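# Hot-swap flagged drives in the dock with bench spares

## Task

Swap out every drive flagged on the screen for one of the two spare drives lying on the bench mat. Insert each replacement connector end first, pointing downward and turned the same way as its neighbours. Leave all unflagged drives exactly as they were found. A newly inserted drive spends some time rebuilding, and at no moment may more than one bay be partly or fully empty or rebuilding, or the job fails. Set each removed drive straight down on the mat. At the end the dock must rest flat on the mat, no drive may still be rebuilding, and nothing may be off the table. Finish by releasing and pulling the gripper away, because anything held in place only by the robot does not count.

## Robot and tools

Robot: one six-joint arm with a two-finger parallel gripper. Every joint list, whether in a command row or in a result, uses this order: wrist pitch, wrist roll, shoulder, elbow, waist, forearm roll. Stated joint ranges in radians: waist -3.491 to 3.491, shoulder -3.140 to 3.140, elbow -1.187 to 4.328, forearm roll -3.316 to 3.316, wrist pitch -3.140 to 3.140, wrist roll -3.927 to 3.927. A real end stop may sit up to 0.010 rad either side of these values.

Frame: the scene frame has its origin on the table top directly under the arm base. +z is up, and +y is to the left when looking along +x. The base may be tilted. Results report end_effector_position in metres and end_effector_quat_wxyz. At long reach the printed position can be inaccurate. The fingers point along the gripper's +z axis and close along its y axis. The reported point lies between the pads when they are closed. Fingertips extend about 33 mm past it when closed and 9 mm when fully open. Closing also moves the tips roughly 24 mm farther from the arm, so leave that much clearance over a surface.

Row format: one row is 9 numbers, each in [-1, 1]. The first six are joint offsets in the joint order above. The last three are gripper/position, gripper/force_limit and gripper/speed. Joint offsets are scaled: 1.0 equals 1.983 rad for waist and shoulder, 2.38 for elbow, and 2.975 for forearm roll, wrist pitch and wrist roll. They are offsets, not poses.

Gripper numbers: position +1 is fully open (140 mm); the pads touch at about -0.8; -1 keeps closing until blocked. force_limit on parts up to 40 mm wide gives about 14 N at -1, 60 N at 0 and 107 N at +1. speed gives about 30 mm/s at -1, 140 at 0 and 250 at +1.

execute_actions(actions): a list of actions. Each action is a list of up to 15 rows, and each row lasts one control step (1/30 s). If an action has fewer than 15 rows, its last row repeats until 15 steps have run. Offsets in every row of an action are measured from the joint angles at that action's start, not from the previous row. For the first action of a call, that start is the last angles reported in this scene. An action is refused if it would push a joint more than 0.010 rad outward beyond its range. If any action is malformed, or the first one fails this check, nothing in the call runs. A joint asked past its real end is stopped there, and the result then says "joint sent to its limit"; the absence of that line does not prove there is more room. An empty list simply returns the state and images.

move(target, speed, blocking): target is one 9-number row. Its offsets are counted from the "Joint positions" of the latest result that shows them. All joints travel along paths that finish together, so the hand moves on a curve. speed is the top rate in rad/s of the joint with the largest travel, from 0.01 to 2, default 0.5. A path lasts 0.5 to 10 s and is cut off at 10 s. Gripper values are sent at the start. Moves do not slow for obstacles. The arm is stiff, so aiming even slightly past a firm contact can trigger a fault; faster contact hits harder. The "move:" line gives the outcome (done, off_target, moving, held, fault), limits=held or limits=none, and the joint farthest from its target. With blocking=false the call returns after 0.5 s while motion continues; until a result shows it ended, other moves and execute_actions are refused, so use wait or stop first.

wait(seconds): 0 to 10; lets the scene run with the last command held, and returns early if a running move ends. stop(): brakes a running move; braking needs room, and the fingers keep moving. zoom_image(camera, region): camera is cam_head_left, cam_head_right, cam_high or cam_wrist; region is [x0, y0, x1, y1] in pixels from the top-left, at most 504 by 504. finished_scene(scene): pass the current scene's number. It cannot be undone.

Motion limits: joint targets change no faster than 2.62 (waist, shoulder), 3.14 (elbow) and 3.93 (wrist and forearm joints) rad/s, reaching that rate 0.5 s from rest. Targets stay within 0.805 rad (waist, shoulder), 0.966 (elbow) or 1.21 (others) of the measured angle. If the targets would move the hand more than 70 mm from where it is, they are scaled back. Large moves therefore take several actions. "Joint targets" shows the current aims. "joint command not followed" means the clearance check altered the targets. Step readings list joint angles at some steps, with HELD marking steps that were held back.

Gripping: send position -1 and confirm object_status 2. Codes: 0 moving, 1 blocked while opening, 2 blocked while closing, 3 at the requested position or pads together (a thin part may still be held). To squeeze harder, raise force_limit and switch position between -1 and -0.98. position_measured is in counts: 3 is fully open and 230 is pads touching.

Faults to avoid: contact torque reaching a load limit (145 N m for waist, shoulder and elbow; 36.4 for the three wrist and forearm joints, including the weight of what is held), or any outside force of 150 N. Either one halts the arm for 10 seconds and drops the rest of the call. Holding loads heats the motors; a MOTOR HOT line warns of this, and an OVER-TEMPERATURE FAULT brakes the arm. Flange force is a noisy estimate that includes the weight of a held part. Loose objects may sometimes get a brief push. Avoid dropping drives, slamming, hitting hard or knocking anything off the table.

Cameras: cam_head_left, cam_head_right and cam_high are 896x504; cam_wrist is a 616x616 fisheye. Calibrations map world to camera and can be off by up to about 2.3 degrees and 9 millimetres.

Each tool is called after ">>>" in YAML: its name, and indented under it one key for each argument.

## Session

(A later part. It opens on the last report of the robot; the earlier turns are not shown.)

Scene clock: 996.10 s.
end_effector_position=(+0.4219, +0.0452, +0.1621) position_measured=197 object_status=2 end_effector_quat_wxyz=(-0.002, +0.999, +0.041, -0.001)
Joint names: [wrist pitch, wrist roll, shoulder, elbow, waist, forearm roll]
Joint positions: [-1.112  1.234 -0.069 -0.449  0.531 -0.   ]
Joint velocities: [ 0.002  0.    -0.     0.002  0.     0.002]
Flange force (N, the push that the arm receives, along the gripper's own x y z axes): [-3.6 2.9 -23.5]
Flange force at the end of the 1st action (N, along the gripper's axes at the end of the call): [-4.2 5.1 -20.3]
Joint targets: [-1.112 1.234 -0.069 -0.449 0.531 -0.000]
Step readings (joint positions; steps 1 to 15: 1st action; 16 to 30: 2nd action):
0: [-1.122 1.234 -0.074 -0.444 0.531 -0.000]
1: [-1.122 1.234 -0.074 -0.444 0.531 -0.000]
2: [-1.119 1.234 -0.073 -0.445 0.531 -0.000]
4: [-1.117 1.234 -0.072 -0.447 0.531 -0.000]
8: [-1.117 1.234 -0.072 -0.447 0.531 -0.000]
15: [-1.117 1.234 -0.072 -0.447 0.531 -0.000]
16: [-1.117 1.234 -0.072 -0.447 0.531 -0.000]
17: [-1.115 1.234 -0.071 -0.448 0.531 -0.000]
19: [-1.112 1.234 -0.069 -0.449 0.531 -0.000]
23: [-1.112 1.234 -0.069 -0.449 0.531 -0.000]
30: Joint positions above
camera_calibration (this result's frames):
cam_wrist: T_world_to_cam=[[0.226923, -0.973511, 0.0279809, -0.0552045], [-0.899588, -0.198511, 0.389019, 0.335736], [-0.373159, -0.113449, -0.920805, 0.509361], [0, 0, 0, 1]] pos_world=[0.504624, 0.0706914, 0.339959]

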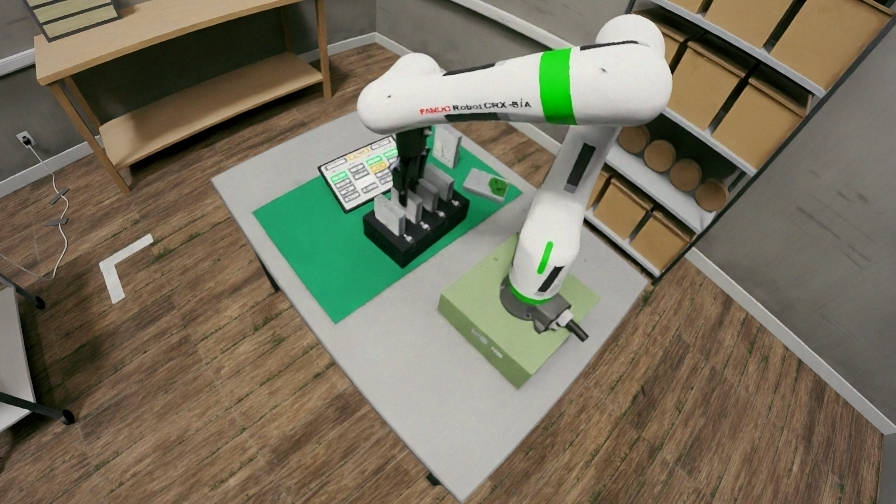

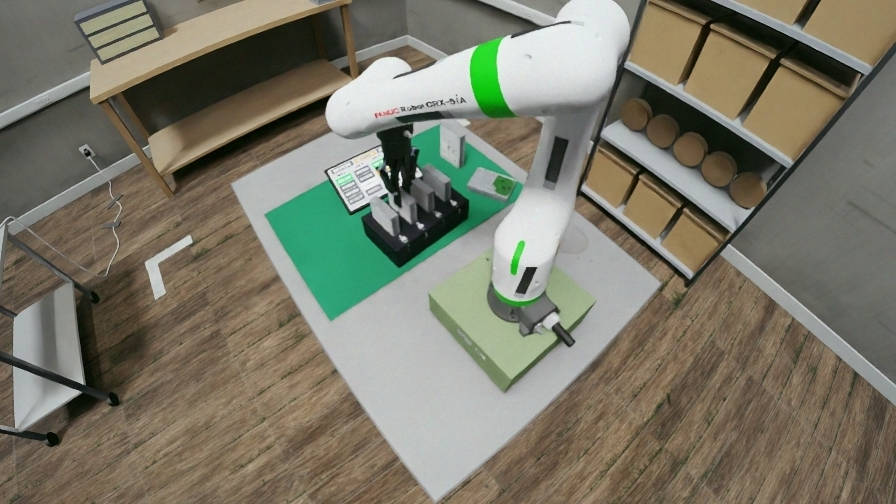

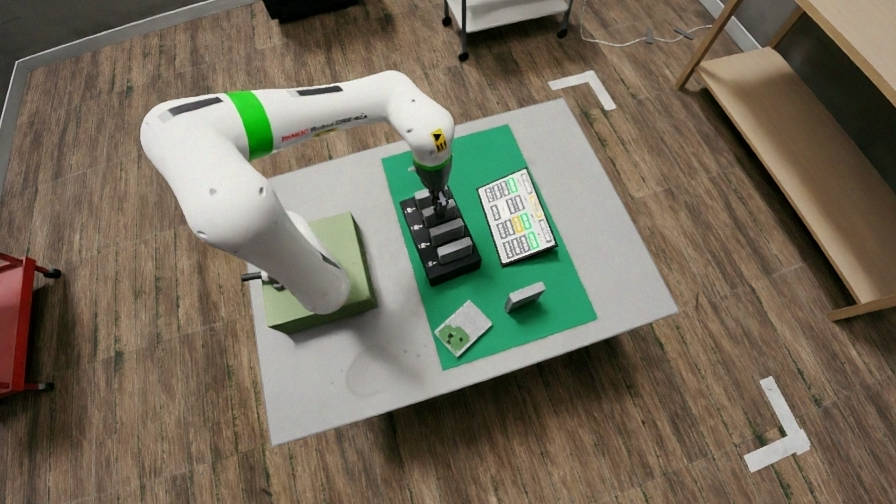

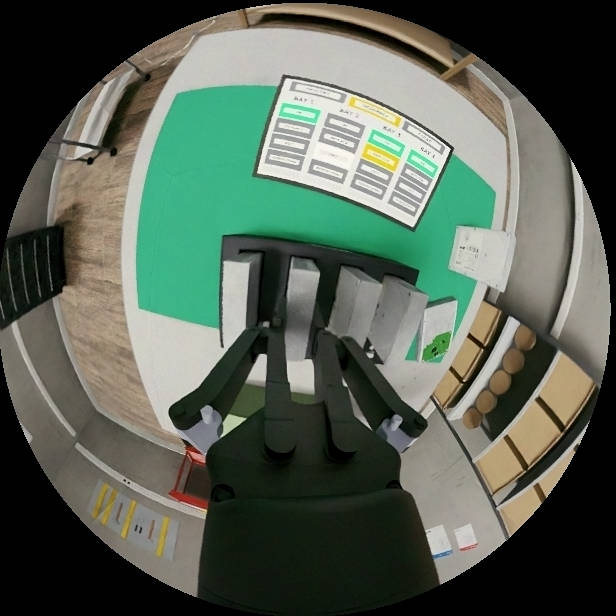

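>>> execute_actions:
  actions:
    - [[0.0013,0,0.0008,-0.0009,0,0,-1,0.6,0]]
    - [[0.0013,0,0.0008,-0.0009,0,0,-1,0.6,0]]

>>> zoom_image:
  camera: "cam_wrist"
  region: [240,60,470,240]

Scene clock: 1001.60 s.
end_effector_position=(+0.4220, +0.0453, +0.1592) position_measured=197 object_status=2 end_effector_quat_wxyz=(-0.002, +0.999, +0.041, -0.000)
Joint names: [wrist pitch, wrist roll, shoulder, elbow, waist, forearm roll]
Joint positions: [-1.104  1.234 -0.066 -0.454  0.531 -0.   ]
Joint velocities: [-0.002  0.001 -0.001  0.    -0.    -0.001]
Flange force (N, the push that the arm receives, along the gripper's own x y z axes): [10.5 -0.1 21.8]
Flange force at the end of the 1st action (N, along the gripper's axes at the end of the call): [-0.9 4.8 -23.6]
Joint targets: [-1.104 1.234 -0.066 -0.454 0.531 -0.000]
Step readings (joint positions; steps 1 to 15: 1st action; 16 to 30: 2nd action):
0: [-1.112 1.234 -0.069 -0.449 0.531 -0.000]
1: [-1.112 1.234 -0.069 -0.449 0.531 -0.000]
2: [-1.110 1.234 -0.069 -0.451 0.531 -0.000]
4: [-1.108 1.234 -0.068 -0.452 0.531 -0.000]
8: [-1.108 1.234 -0.068 -0.452 0.531 -0.000]
15: [-1.108 1.234 -0.068 -0.452 0.531 -0.000]
16: [-1.108 1.234 -0.068 -0.452 0.531 -0.000]
17: [-1.106 1.234 -0.067 -0.453 0.531 -0.000]
19: [-1.104 1.234 -0.066 -0.454 0.531 -0.000]
23: [-1.103 1.234 -0.066 -0.454 0.531 -0.000]
30: Joint positions above
camera_calibration (this result's frames):
cam_wrist: T_world_to_cam=[[0.22689, -0.973522, 0.0278573, -0.0550542], [-0.899755, -0.198578, 0.388598, 0.337058], [-0.372776, -0.113234, -0.920986, 0.506547], [0, 0, 0, 1]] pos_world=[0.504589, 0.0706941, 0.337077]

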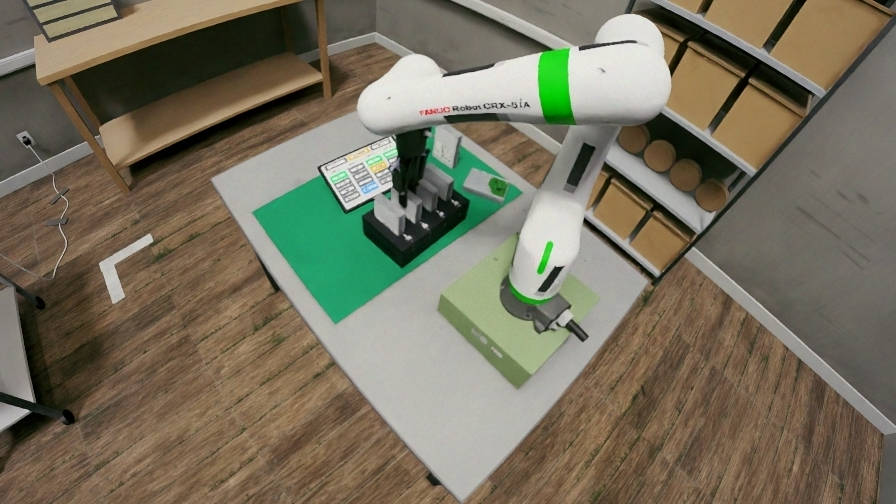

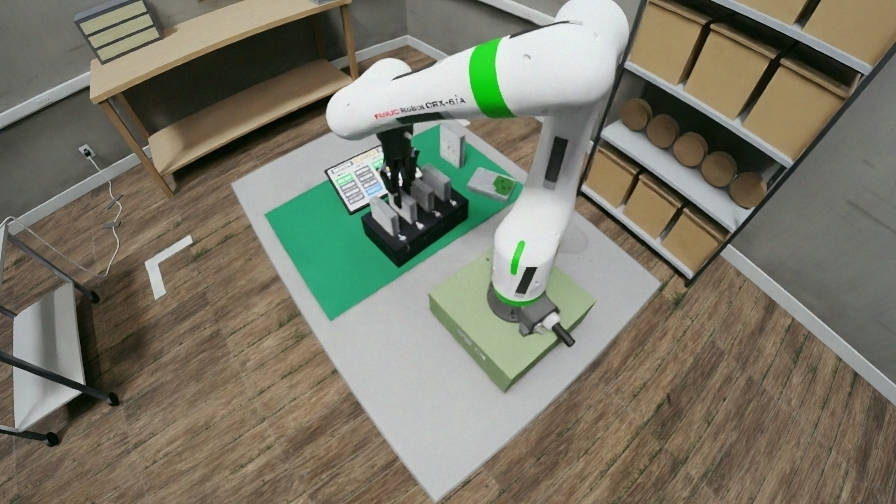

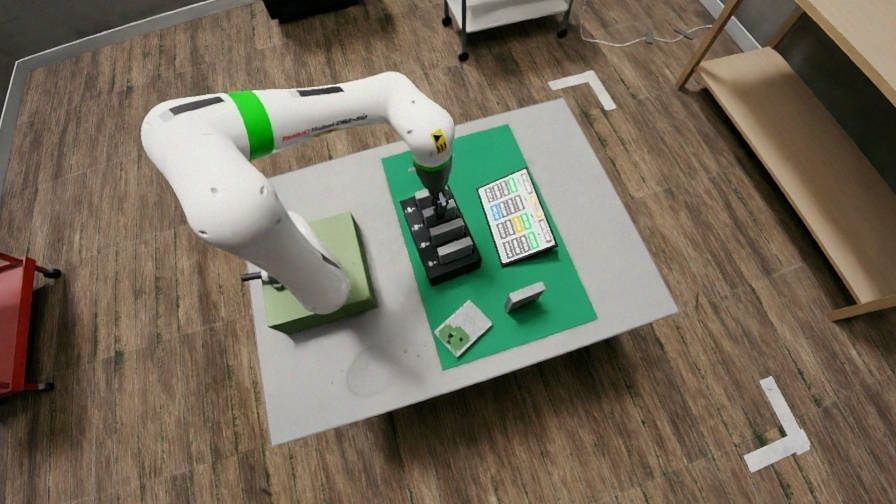

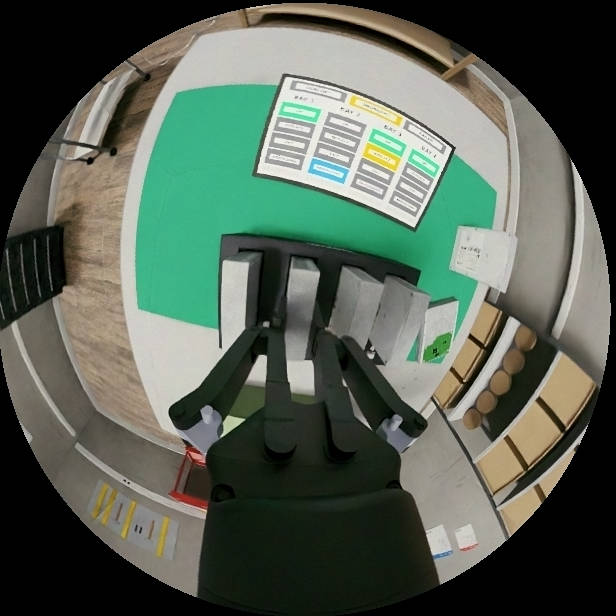

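Region (240, 60, 470, 240) of cam_wrist's 616x616 image, scaled by 2.191, with more detail than that image has; it fills the top 394 rows of this view, and the rest is white.

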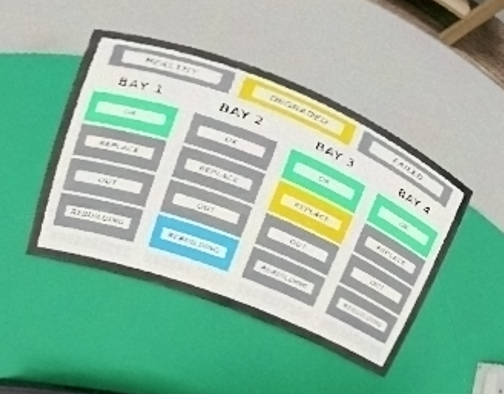

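>>> execute_actions:
  actions:
    - [[0,0,0,0,0,0,-0.2,0,0]]
    - [[0,0,0,0,0,0,-0.2,0,0]]

Scene clock: 1024.30 s.
end_effector_position=(+0.4219, +0.0452, +0.1592) position_measured=154 object_status=3 end_effector_quat_wxyz=(-0.002, +0.999, +0.041, -0.000)
Joint names: [wrist pitch, wrist roll, shoulder, elbow, waist, forearm roll]
Joint positions: [-1.104  1.234 -0.066 -0.454  0.531 -0.   ]
Joint velocities: [ 0.    -0.    -0.    -0.001 -0.    -0.   ]
Flange force (N, the push that the arm receives, along the gripper's own x y z axes): [8.9 -1.2 -0.4]
Flange force at the end of the 1st action (N, along the gripper's axes at the end of the call): [9.5 -2.1 -1.0]
Joint targets: [-1.104 1.234 -0.066 -0.454 0.531 -0.000]
Step readings (joint positions; steps 1 to 15: 1st action; 16 to 30: 2nd action):
0: [-1.104 1.234 -0.066 -0.454 0.531 -0.000]
1: [-1.104 1.234 -0.066 -0.454 0.531 -0.000]
2: [-1.104 1.234 -0.066 -0.454 0.531 -0.000]
4: [-1.104 1.234 -0.066 -0.454 0.531 0.000]
8: [-1.104 1.234 -0.066 -0.454 0.531 0.000]
15: [-1.104 1.234 -0.066 -0.454 0.531 -0.000]
16: [-1.104 1.234 -0.066 -0.454 0.531 -0.000]
17: [-1.104 1.234 -0.066 -0.454 0.531 -0.000]
19: [-1.104 1.234 -0.066 -0.454 0.531 -0.000]
23: [-1.104 1.234 -0.066 -0.454 0.531 -0.000]
30: Joint positions above
camera_calibration (this result's frames):
cam_wrist: T_world_to_cam=[[0.226927, -0.97351, 0.0279604, -0.0551227], [-0.899678, -0.198549, 0.388791, 0.336921], [-0.37294, -0.113382, -0.920902, 0.506603], [0, 0, 0, 1]] pos_world=[0.504562, 0.0706727, 0.337081]

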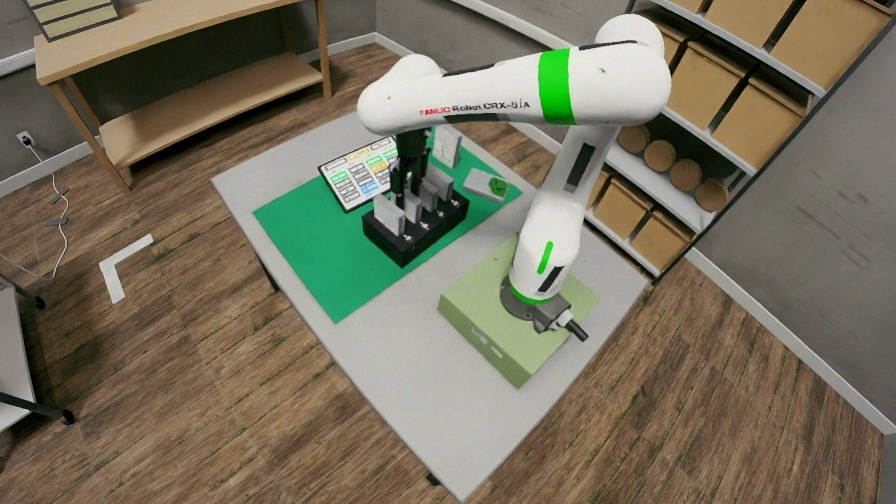

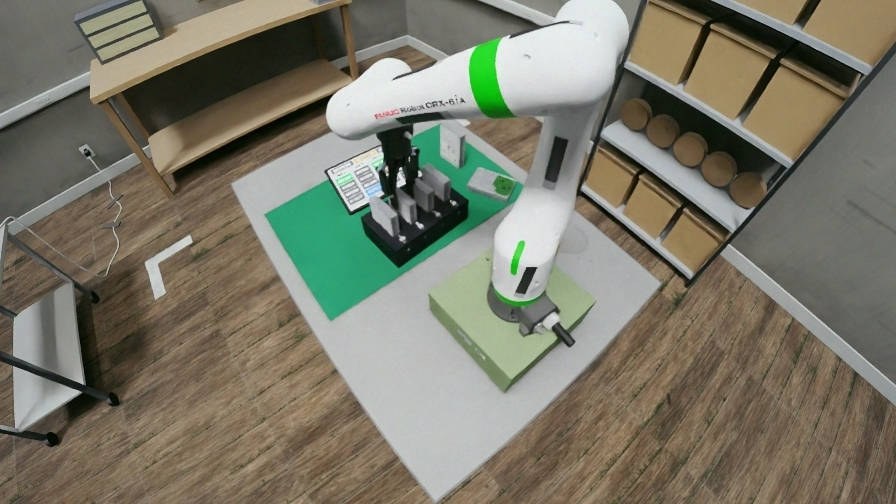

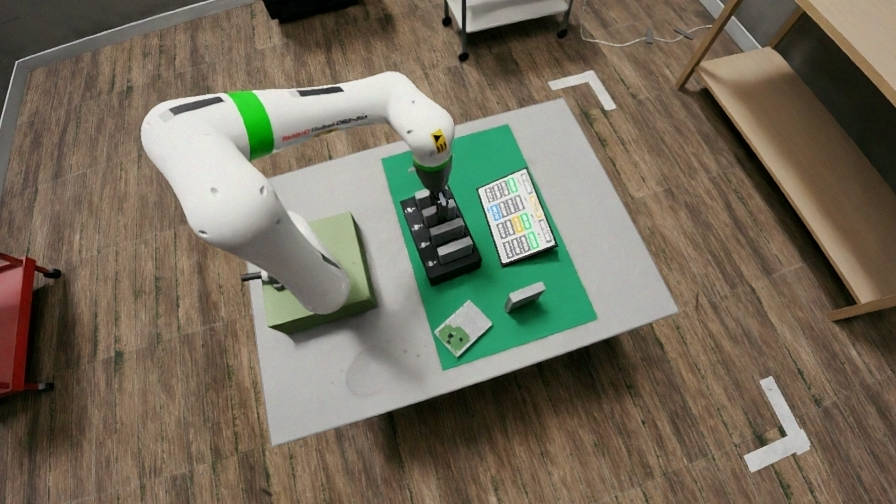

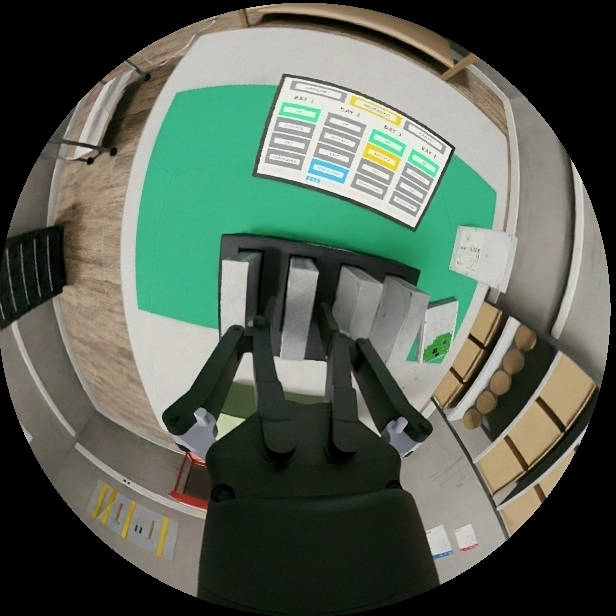

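>>> move:
  target: [-0.103,0,-0.043,0.0845,0,0,-0.2,0,0]
  speed: 0.4

>>> move:
  target: [-0.082,0.239,0.096,0.168,-0.398,-0.017,1,0,0]
  speed: 0.7

Scene clock: 1036.43 s.
end_effector_position=(+0.4192, +0.0435, +0.2746) position_measured=154 object_status=3 end_effector_quat_wxyz=(+0.002, +0.999, +0.041, -0.010)
Joint names: [wrist pitch, wrist roll, shoulder, elbow, waist, forearm roll]
Joint positions: [-1.411  1.234 -0.151 -0.253  0.531 -0.   ]
Joint velocities: [-0.001 -0.    -0.     0.001 -0.    -0.   ]
Flange force (N, the push that the arm receives, along the gripper's own x y z axes): [3.9 -1.4 -1.5]
Joint targets: [-1.411 1.234 -0.151 -0.253 0.531 -0.000]
move: done; limits=none; farthest joint: the waist, 0.000 radians from its target (0.000 radians at the start)
camera_calibration (this result's frames):
cam_wrist: T_world_to_cam=[[0.227622, -0.973233, 0.0317265, -0.0607629], [-0.892392, -0.195456, 0.406736, 0.281177], [-0.389648, -0.120895, -0.912995, 0.61685], [0, 0, 0, 1]] pos_world=[0.505105, 0.070395, 0.450743]

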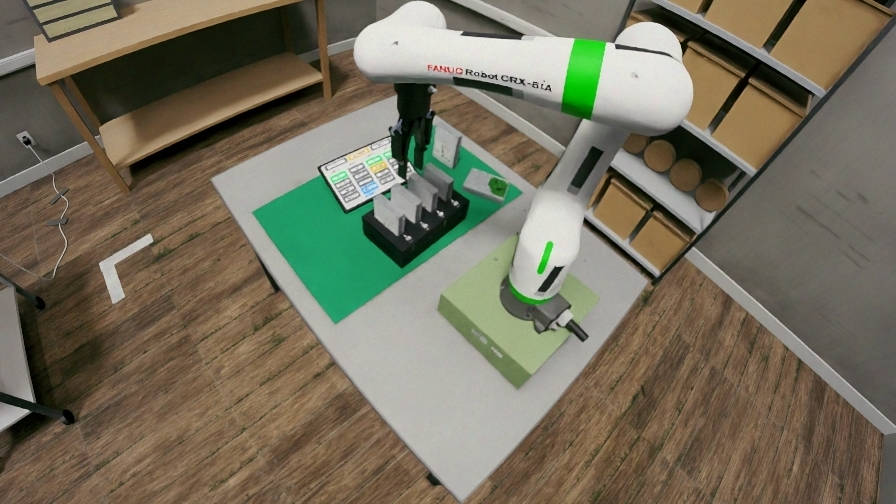

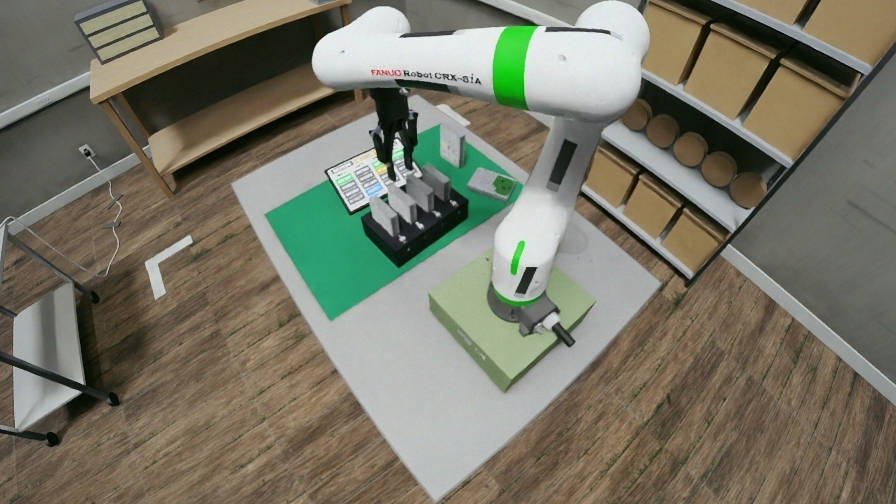

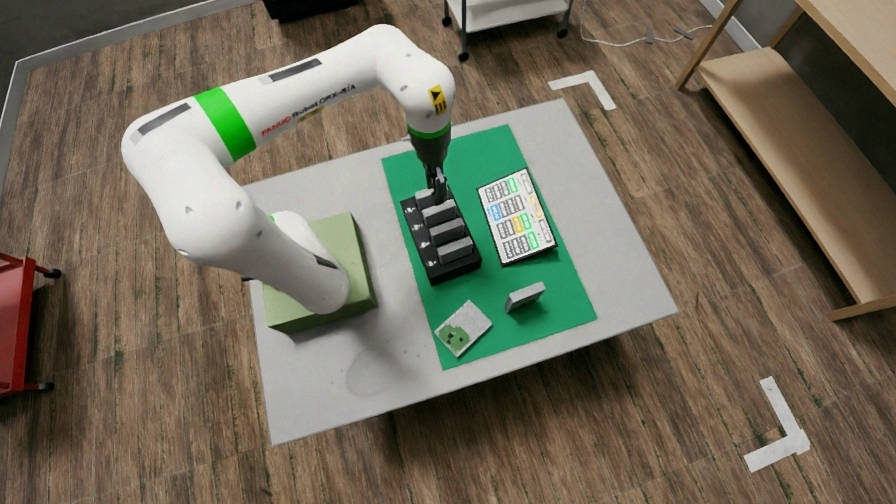

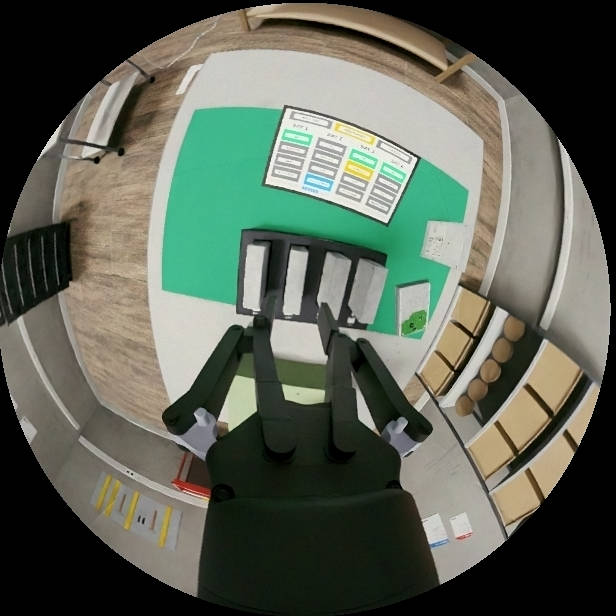

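Scene clock: 1038.03 s.
end_effector_position=(+0.4013, -0.2607, +0.3724) position_measured=3 object_status=3 end_effector_quat_wxyz=(-0.005, +1.000, +0.004, -0.016)
Joint names: [wrist pitch, wrist roll, shoulder, elbow, waist, forearm roll]
Joint positions: [-1.654  1.945  0.039  0.147 -0.258 -0.051]
Joint velocities: [-0.001 -0.     0.     0.001 -0.001 -0.   ]
Flange force (N, the push that the arm receives, along the gripper's own x y z axes): [6.0 5.8 -5.1]
Joint targets: [-1.655 1.945 0.039 0.147 -0.258 -0.051]
move: done; limits=none; farthest joint: the waist, 0.000 radians from its target (0.789 radians at the start)
camera_calibration (this result's frames):
cam_wrist: T_world_to_cam=[[0.155132, -0.987745, 0.0171574, -0.325127], [-0.899273, -0.134005, 0.416354, 0.181108], [-0.408952, -0.080019, -0.909041, 0.679268], [0, 0, 0, 1]] pos_world=[0.491091, -0.242519, 0.547656]

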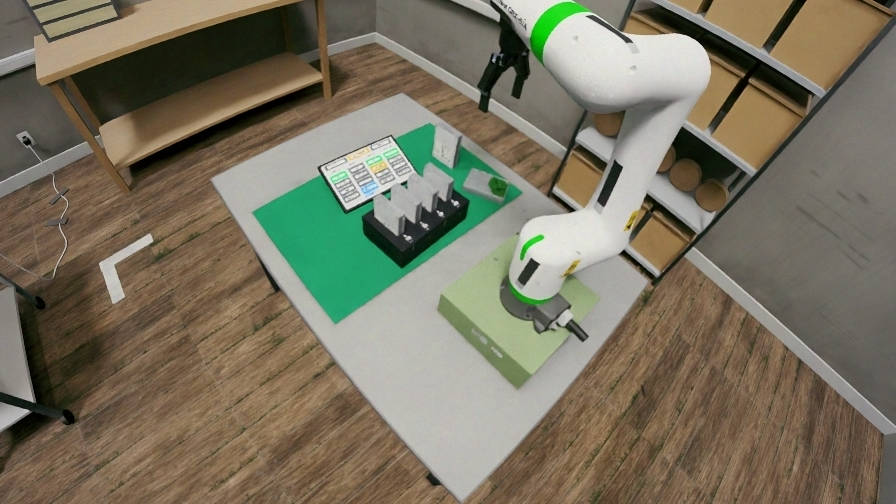

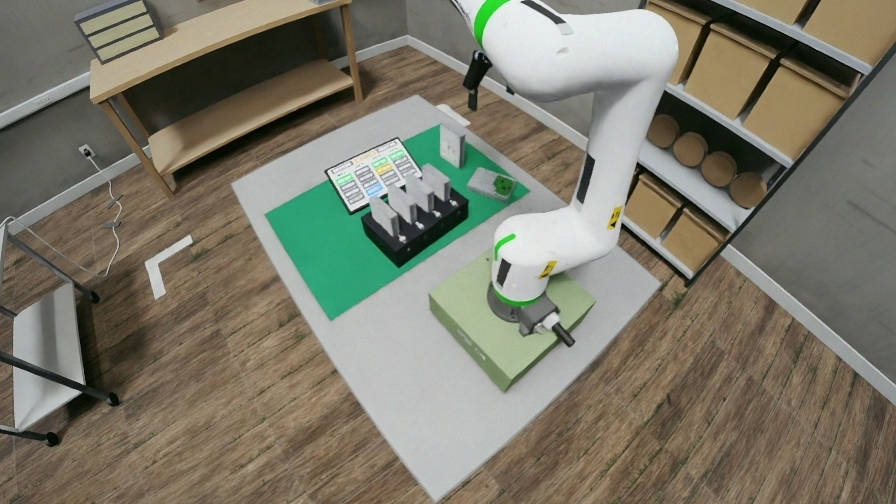

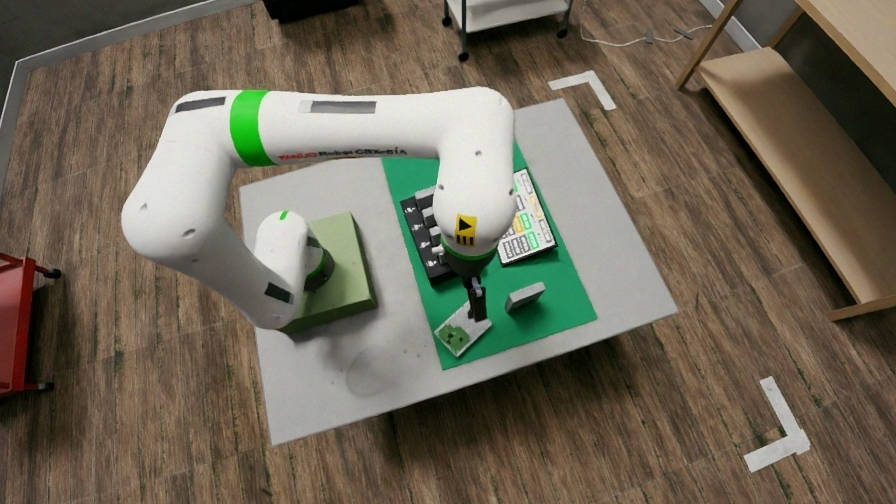

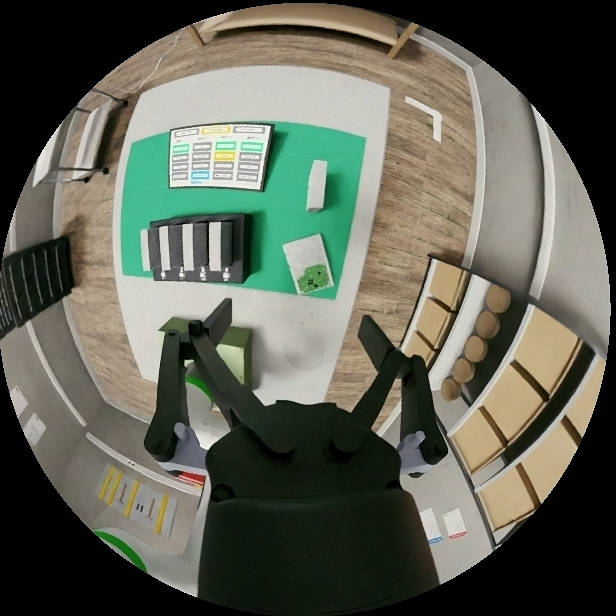

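>>> move:
  target: [0.211,-0.943,0.103,-0.157,0.024,0,1,0,0]
  speed: 1.5

Scene clock: 1061.63 s.
end_effector_position=(+0.4445, -0.2686, +0.1173) position_measured=3 object_status=3 end_effector_quat_wxyz=(+0.005, -0.180, +0.984, -0.006)
Joint names: [wrist pitch, wrist roll, shoulder, elbow, waist, forearm roll]
Joint positions: [-1.027 -0.861  0.243 -0.226 -0.211 -0.051]
Joint velocities: [ 0.    -0.    -0.    -0.001 -0.     0.   ]
Flange force (N, the push that the arm receives, along the gripper's own x y z axes): [-7.8 -7.1 1.9]
Joint targets: [-1.027 -0.861 0.243 -0.226 -0.211 -0.051]
move: done; limits=none; farthest joint: the wrist pitch, 0.001 radians from its target (0.628 radians at the start)
camera_calibration (this result's frames):
cam_wrist: T_world_to_cam=[[-0.488782, 0.872226, 0.0176827, 0.450479], [0.805387, 0.44335, 0.393438, -0.274801], [0.335327, 0.206547, -0.919181, 0.211757], [0, 0, 0, 1]] pos_world=[0.3705, -0.314824, 0.294795]

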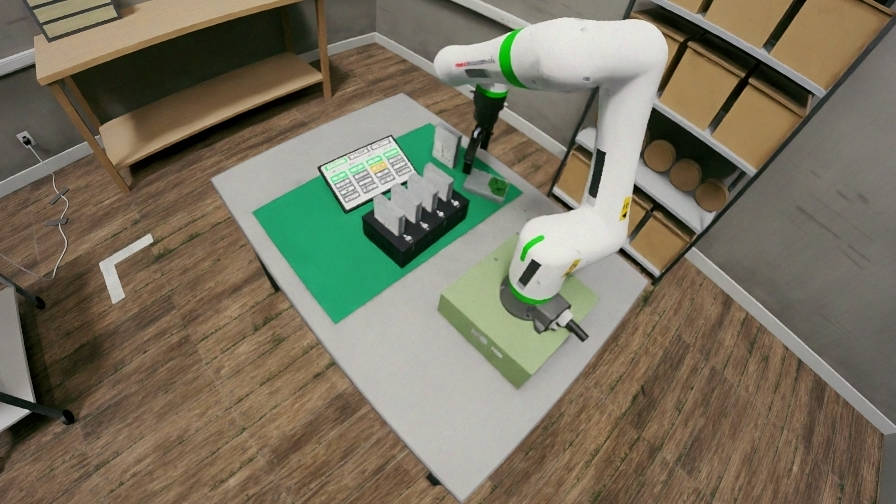

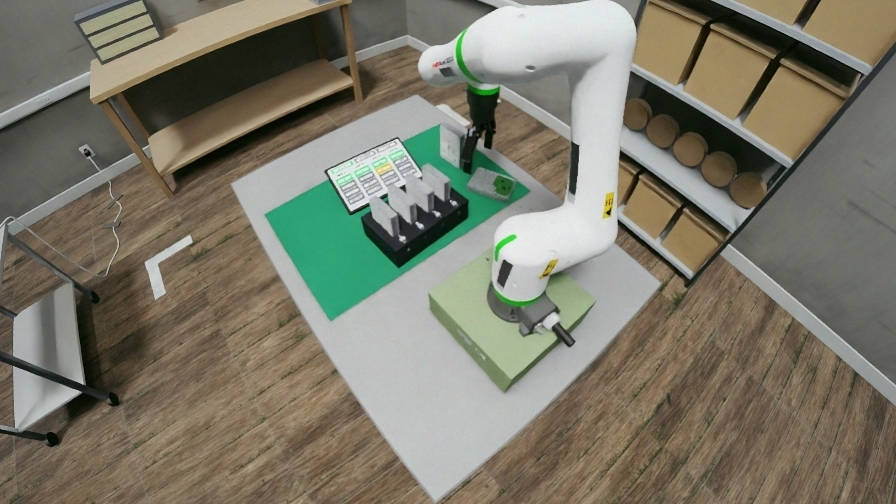

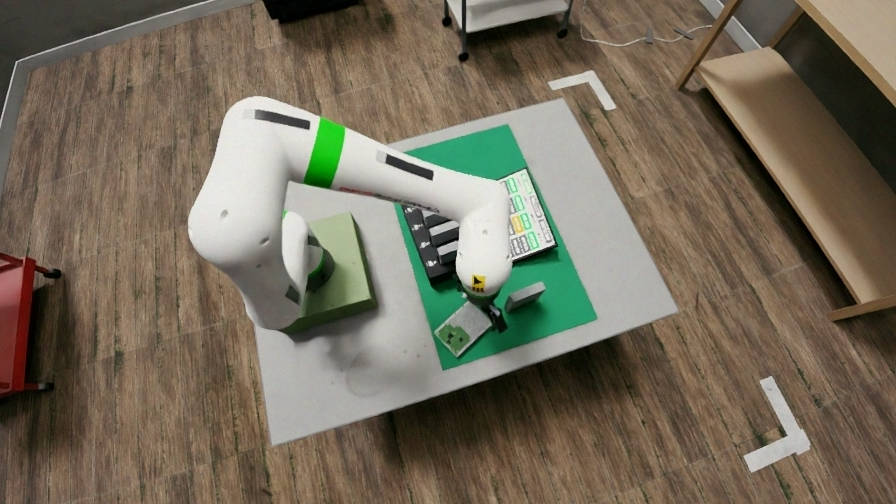

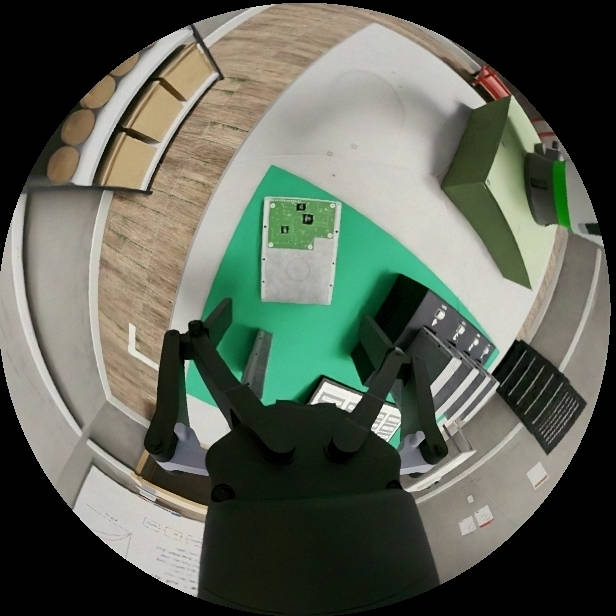

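>>> move:
  target: [0.055,0,0.049,-0.028,0,0,1,0,0]
  speed: 0.4

Scene clock: 1072.60 s.
end_effector_position=(+0.4390, -0.2723, +0.0467) position_measured=3 object_status=3 end_effector_quat_wxyz=(+0.004, -0.177, +0.984, -0.008)
Joint names: [wrist pitch, wrist roll, shoulder, elbow, waist, forearm roll]
Joint positions: [-0.863 -0.861  0.34  -0.293 -0.211 -0.051]
Joint velocities: [ 0.001  0.     0.    -0.002  0.     0.   ]
Flange force (N, the push that the arm receives, along the gripper's own x y z axes): [-3.6 -6.9 2.8]
Joint targets: [-0.863 -0.861 0.340 -0.293 -0.211 -0.051]
move: done; limits=none; farthest joint: the waist, 0.000 radians from its target (0.000 radians at the start)
camera_calibration (this result's frames):
cam_wrist: T_world_to_cam=[[-0.482836, 0.875591, 0.0144763, 0.450797], [0.809012, 0.439672, 0.390112, -0.243417], [0.335214, 0.200072, -0.920654, 0.14781], [0, 0, 0, 1]] pos_world=[0.36504, -0.317263, 0.224516]

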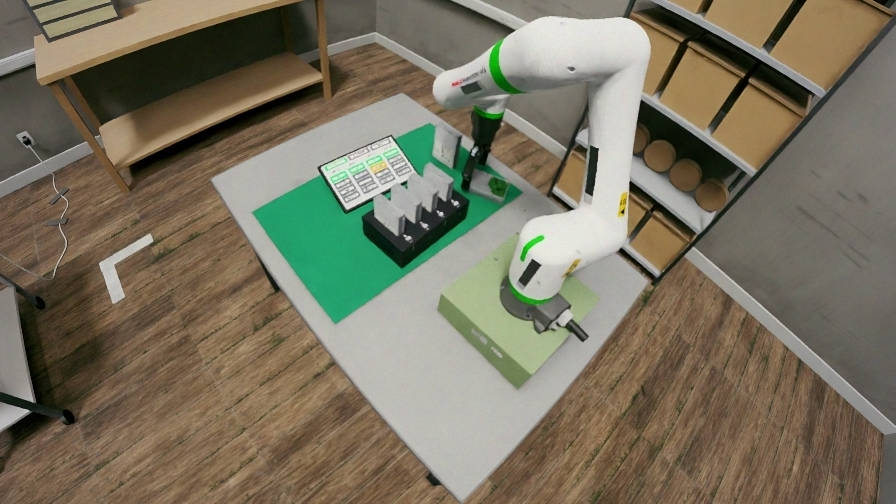

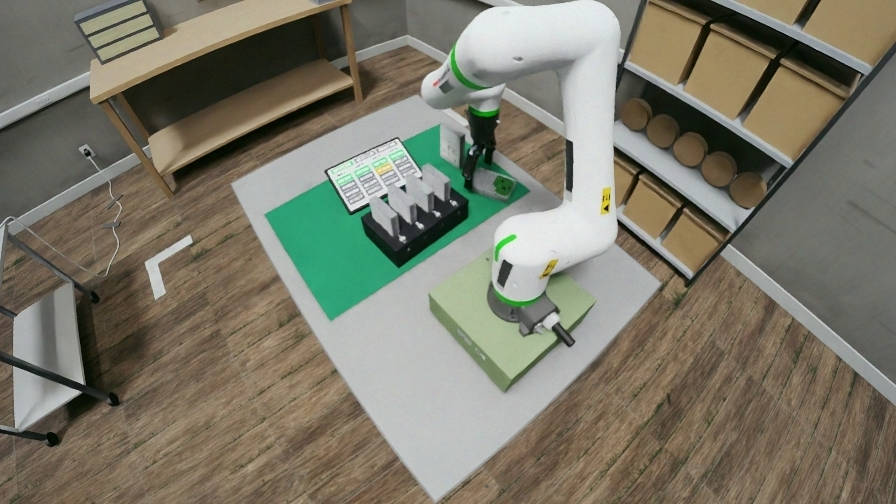

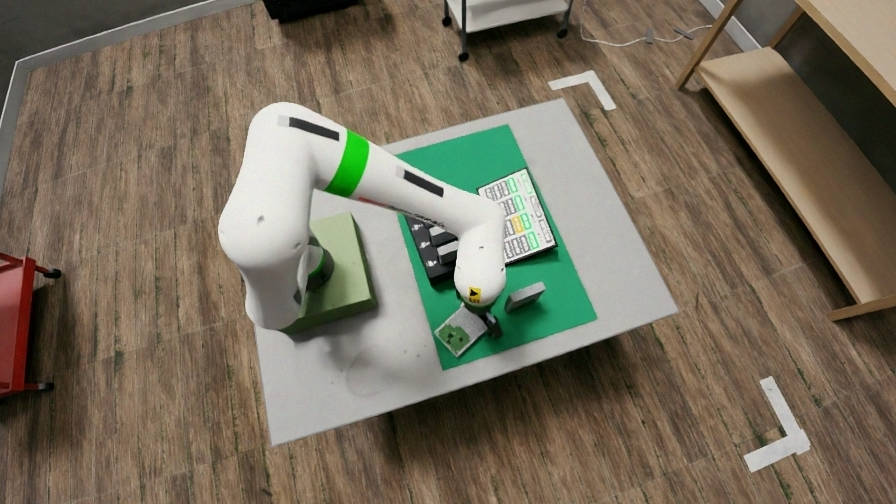

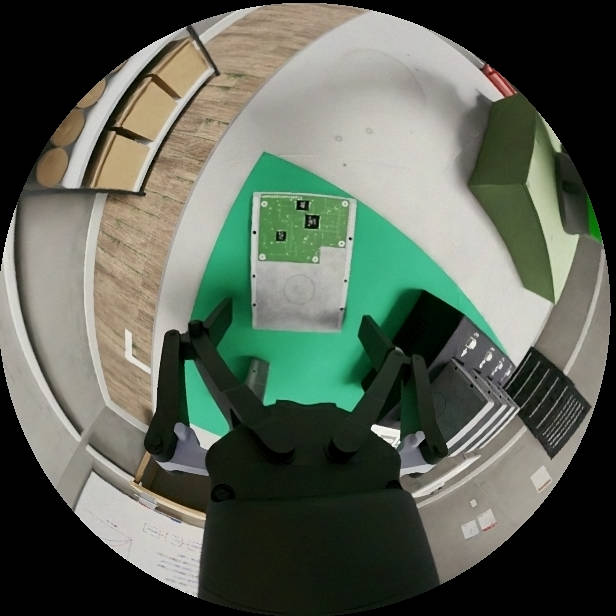

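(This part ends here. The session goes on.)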